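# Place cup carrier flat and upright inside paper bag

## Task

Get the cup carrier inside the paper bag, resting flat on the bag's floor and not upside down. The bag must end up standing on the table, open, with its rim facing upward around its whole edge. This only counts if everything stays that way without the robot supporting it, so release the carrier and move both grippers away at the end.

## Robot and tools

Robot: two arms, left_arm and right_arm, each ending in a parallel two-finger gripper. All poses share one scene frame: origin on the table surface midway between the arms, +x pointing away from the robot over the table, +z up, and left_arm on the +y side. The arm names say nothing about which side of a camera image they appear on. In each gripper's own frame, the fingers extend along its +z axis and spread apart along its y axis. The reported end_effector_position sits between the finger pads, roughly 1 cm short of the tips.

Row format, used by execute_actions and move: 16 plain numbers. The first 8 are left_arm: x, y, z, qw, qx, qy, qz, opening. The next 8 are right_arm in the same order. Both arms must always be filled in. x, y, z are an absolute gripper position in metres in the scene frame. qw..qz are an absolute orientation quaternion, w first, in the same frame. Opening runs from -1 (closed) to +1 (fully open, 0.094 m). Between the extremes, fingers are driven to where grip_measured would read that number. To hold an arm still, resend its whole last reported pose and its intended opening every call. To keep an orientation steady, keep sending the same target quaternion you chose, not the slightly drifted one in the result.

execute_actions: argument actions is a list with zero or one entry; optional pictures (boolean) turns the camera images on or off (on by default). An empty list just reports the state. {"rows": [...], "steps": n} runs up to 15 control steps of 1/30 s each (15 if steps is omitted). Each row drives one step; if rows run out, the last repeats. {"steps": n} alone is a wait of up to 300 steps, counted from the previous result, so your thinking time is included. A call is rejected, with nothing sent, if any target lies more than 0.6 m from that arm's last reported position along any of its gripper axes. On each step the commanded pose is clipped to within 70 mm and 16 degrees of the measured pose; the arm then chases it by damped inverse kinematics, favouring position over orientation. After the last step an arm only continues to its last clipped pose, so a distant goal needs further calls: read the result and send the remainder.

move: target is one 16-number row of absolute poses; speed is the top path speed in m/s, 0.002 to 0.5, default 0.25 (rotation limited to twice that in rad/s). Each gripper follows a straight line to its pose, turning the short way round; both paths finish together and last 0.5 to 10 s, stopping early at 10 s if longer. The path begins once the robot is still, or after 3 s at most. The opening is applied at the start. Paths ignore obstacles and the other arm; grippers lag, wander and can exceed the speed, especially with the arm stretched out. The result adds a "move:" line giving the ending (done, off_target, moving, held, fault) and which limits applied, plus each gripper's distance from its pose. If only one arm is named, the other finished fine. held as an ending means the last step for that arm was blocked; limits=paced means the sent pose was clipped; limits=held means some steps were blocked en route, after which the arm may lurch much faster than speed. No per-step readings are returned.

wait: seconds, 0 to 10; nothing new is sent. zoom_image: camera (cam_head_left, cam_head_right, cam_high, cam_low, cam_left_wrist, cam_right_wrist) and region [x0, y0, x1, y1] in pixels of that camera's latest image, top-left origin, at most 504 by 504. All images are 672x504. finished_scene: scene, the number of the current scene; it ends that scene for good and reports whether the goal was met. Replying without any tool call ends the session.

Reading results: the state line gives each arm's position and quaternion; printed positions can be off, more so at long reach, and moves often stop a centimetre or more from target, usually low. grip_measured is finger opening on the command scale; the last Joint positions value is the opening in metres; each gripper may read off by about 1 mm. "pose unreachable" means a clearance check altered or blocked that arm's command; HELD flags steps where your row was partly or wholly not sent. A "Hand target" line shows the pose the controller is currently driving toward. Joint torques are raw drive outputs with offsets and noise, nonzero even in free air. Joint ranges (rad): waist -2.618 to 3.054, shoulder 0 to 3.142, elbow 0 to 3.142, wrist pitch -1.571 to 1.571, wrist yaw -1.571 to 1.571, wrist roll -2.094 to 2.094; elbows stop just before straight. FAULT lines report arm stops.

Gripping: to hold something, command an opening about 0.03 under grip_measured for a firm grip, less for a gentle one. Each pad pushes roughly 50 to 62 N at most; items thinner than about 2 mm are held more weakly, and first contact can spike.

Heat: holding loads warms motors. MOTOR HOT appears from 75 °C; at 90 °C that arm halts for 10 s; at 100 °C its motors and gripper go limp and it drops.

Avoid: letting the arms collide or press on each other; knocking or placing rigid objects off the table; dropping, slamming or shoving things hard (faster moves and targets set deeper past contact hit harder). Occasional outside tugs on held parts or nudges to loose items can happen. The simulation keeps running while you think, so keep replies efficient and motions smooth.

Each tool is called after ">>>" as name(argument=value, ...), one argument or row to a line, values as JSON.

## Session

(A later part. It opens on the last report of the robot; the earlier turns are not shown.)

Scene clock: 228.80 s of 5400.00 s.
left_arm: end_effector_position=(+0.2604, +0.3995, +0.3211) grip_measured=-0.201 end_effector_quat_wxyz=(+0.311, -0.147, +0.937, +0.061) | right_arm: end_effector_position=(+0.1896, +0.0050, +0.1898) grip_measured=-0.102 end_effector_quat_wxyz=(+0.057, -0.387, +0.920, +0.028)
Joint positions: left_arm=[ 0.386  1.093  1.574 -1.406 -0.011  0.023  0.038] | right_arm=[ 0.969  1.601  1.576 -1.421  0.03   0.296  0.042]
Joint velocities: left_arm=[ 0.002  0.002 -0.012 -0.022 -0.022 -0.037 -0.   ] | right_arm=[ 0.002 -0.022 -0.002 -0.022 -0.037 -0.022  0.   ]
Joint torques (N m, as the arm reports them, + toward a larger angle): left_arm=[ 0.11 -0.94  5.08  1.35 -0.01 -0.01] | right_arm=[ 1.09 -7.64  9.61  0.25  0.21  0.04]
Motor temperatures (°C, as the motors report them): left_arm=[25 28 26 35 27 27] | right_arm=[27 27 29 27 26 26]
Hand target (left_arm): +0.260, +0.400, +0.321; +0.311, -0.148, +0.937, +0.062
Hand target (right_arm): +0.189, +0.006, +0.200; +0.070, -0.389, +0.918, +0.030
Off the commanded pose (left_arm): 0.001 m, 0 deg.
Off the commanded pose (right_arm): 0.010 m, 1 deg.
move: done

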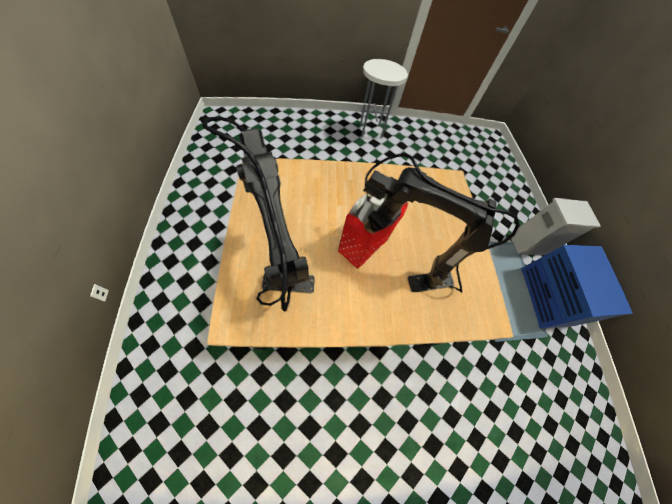

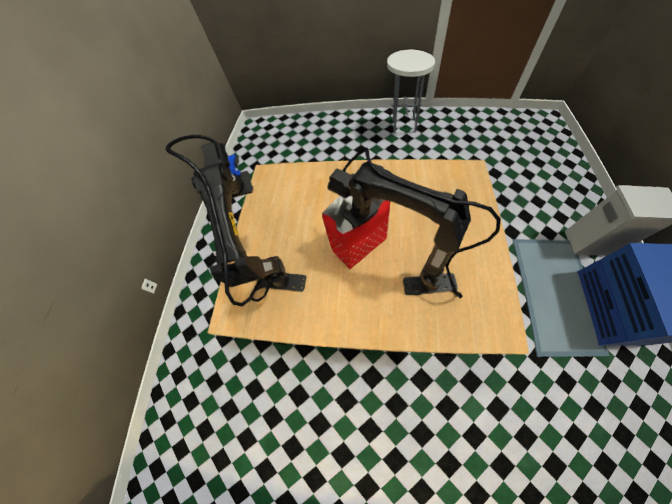

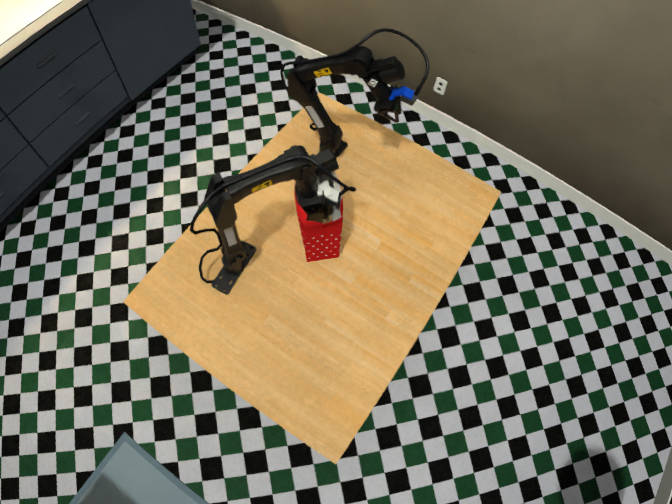

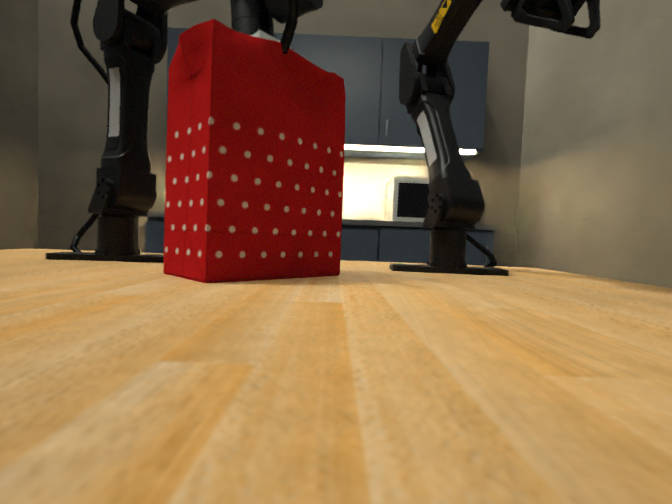

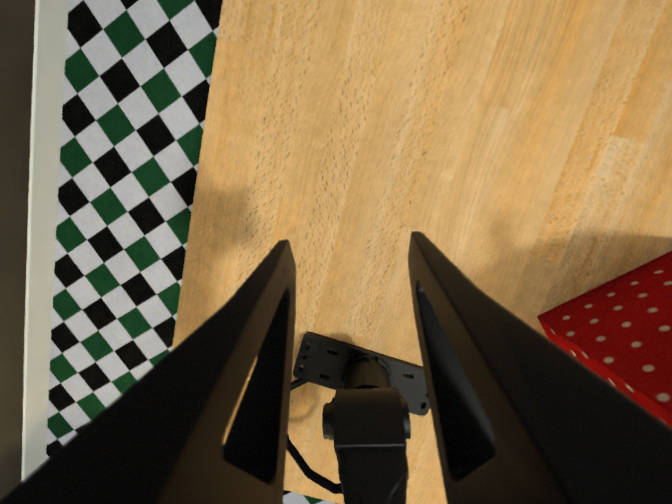

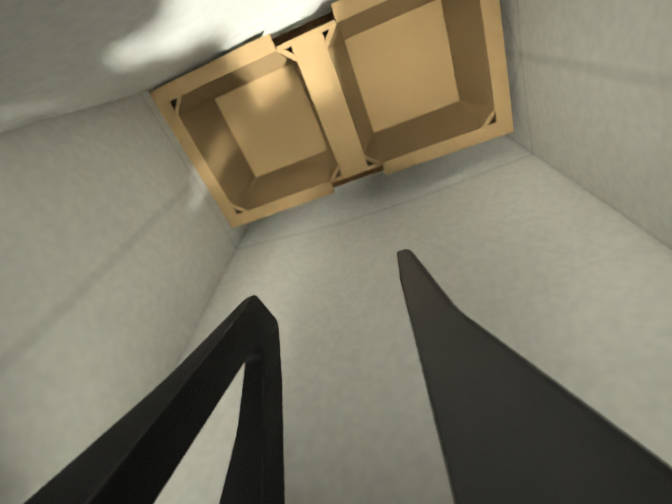

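>>> move(
  target=[0.26,0.4,0.321,0.311,-0.148,0.937,0.062,-0.2,0.19,0.005,0.36,0.274,-0.40,0.865,0.13,-0.1],
  speed=0.1,
)

>>> move(
  target=[0.26,0.4,0.321,0.311,-0.148,0.937,0.062,-0.2,0.3,-0.36,0.34,0.38,0,0.925,0,-0.1],
)

>>> zoom_image(
  camera="cam_high",
  region=[260,140,390,270],
)

Scene clock: 236.10 s of 5400.00 s.
left_arm: end_effector_position=(+0.2604, +0.3995, +0.3211) grip_measured=-0.201 end_effector_quat_wxyz=(+0.311, -0.147, +0.937, +0.061) | right_arm: end_effector_position=(+0.1952, +0.0144, +0.3459) grip_measured=-0.102 end_effector_quat_wxyz=(+0.256, -0.401, +0.871, +0.126)
Joint positions: left_arm=[ 0.386  1.093  1.574 -1.406 -0.011  0.023  0.038] | right_arm=[ 1.033  1.495  2.008 -1.522  0.147  0.254  0.042]
Joint velocities: left_arm=[-0.002 -0.007 -0.002 -0.022  0.051 -0.007  0.   ] | right_arm=[-0.007  0.002  0.002  0.066 -0.037 -0.037 -0.001]
Joint torques (N m, as the arm reports them, + toward a larger angle): left_arm=[ 0.18 -0.94  5.13  1.39  0.   -0.01] | right_arm=[ 1.11 -6.74  8.45  1.1   0.28 -0.04]
Motor temperatures (°C, as the motors report them): left_arm=[25 28 26 35 27 27] | right_arm=[27 27 29 27 26 26]
Hand target (left_arm): +0.260, +0.400, +0.321; +0.311, -0.148, +0.937, +0.062
Hand target (right_arm): +0.192, +0.008, +0.359; +0.274, -0.404, +0.863, +0.132
Off the commanded pose (left_arm): 0.001 m, 0 deg.
Off the commanded pose (right_arm): 0.018 m, 2 deg.
After step 90, 1.50 s passed at rest.
move: off_target (right_arm)

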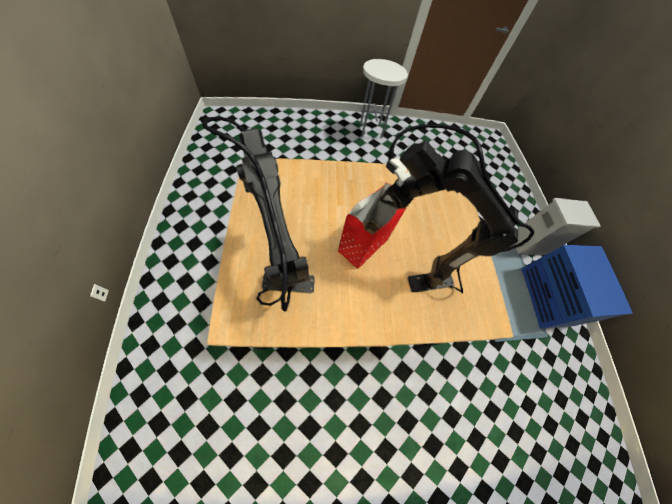

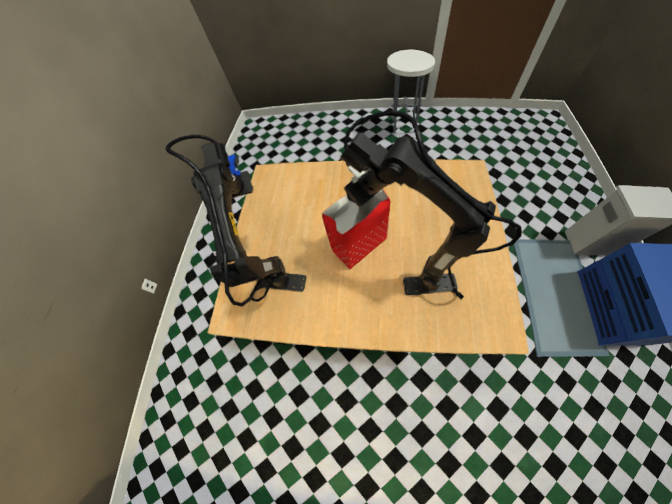

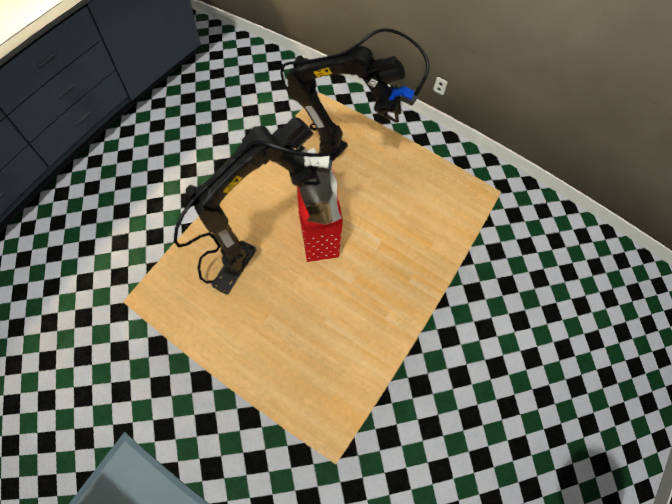

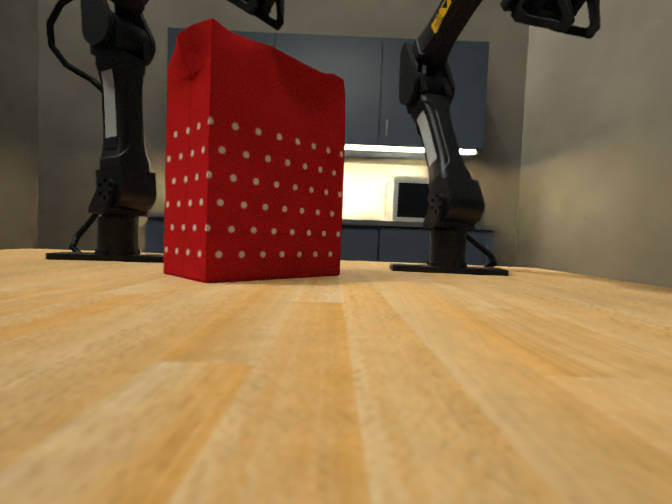

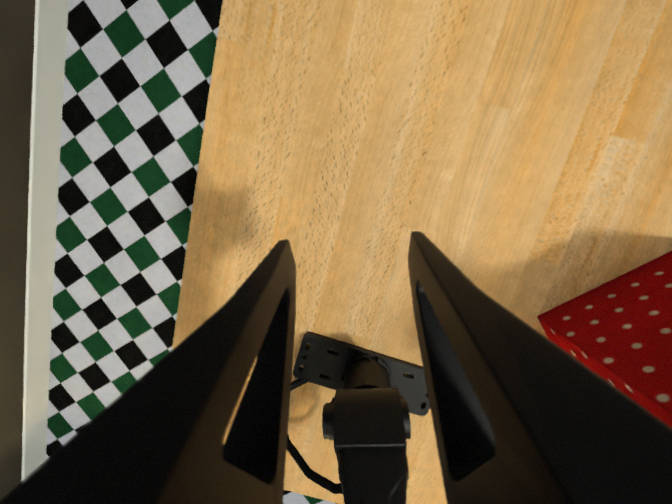

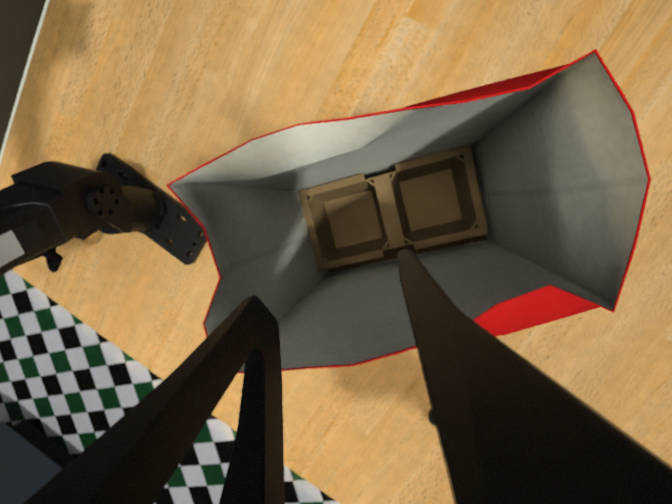

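Scene clock: 238.43 s of 5400.00 s.
left_arm: end_effector_position=(+0.2604, +0.3995, +0.3211) grip_measured=-0.201 end_effector_quat_wxyz=(+0.311, -0.147, +0.937, +0.061) | right_arm: end_effector_position=(+0.3020, -0.3586, +0.3373) grip_measured=-0.102 end_effector_quat_wxyz=(+0.376, +0.010, +0.926, +0.017)
Joint positions: left_arm=[ 0.386  1.093  1.574 -1.406 -0.011  0.023  0.038] | right_arm=[-0.774  1.199  1.628 -1.352 -0.456 -0.471  0.042]
Joint velocities: left_arm=[ 0.007  0.002  0.002 -0.022 -0.081 -0.037  0.   ] | right_arm=[ 0.007 -0.007 -0.007  0.081  0.037 -0.022 -0.001]
Joint torques (N m, as the arm reports them, + toward a larger angle): left_arm=[ 0.1  -0.92  4.99  1.35  0.01 -0.01] | right_arm=[-0.95 -1.88  6.59  1.55 -0.44 -0.09]
Motor temperatures (°C, as the motors report them): left_arm=[25 28 26 35 27 27] | right_arm=[27 27 29 28 26 26]
Hand target (left_arm): +0.260, +0.400, +0.321; +0.311, -0.148, +0.937, +0.062
Hand target (right_arm): +0.306, -0.361, +0.341; +0.388, +0.005, +0.922, +0.016
Off the commanded pose (left_arm): 0.001 m, 0 deg.
Off the commanded pose (right_arm): 0.004 m, 2 deg.
move: done

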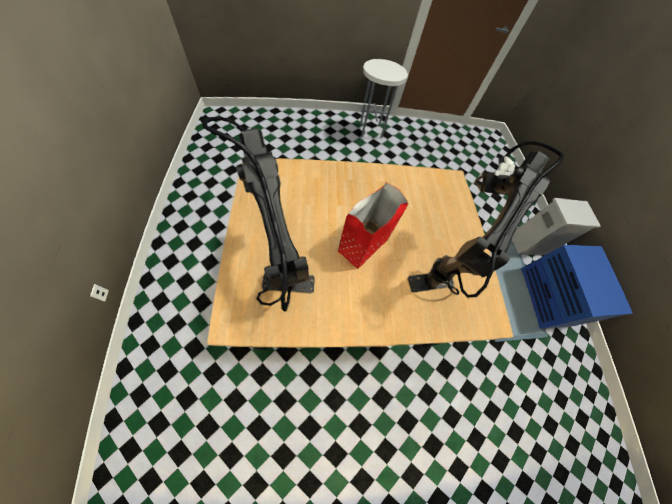

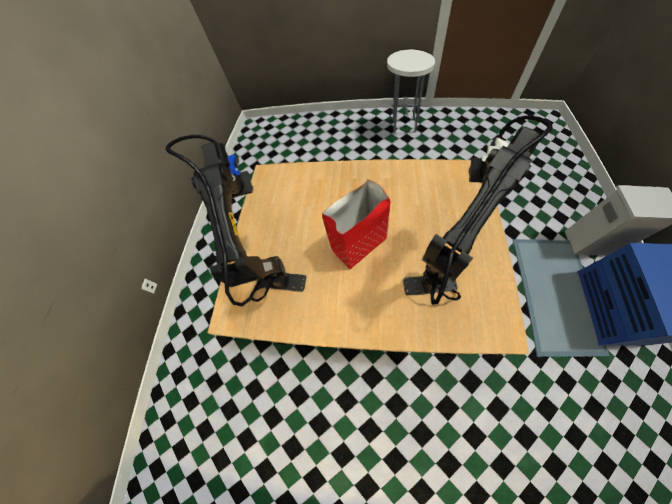

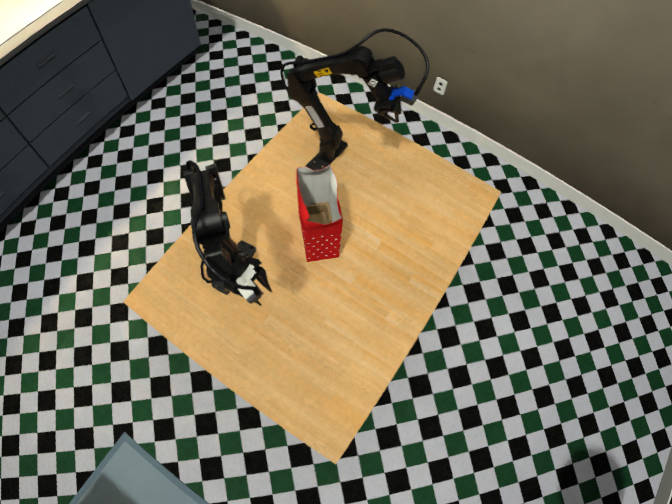

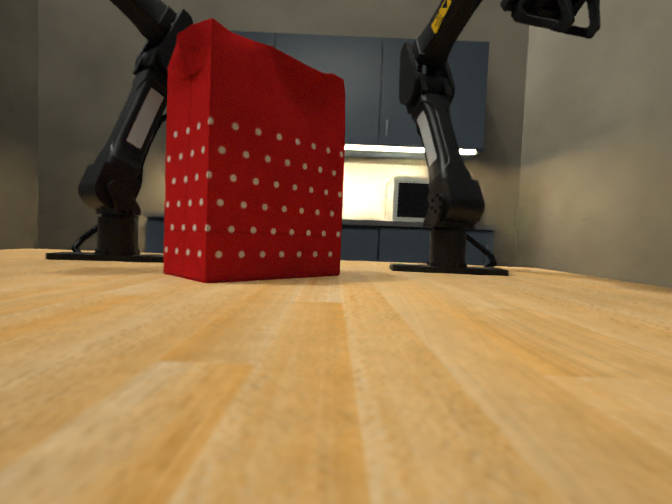

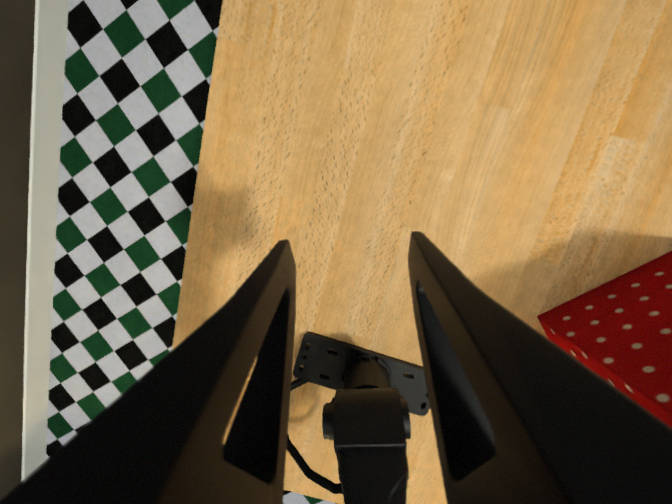

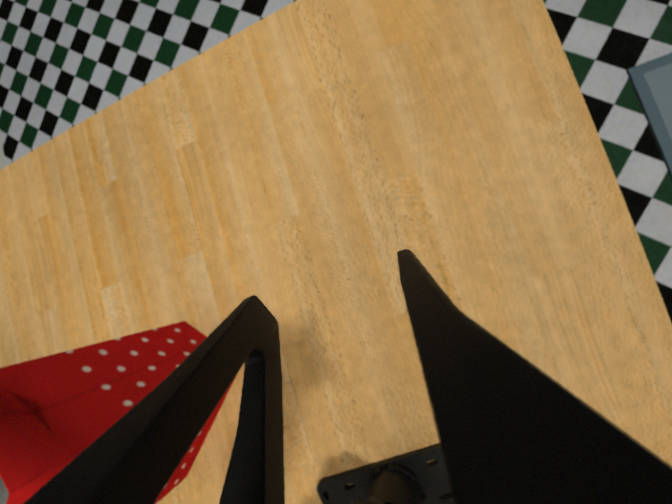

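Region (260, 140, 390, 270) of cam_high's 672x504 image, scaled by 3.877, with more detail than that image has.

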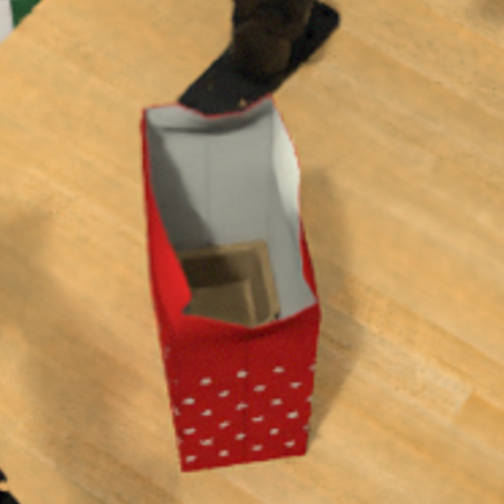

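>>> finished_scene(
  scene=2,
)

The scene is finished: the task was done.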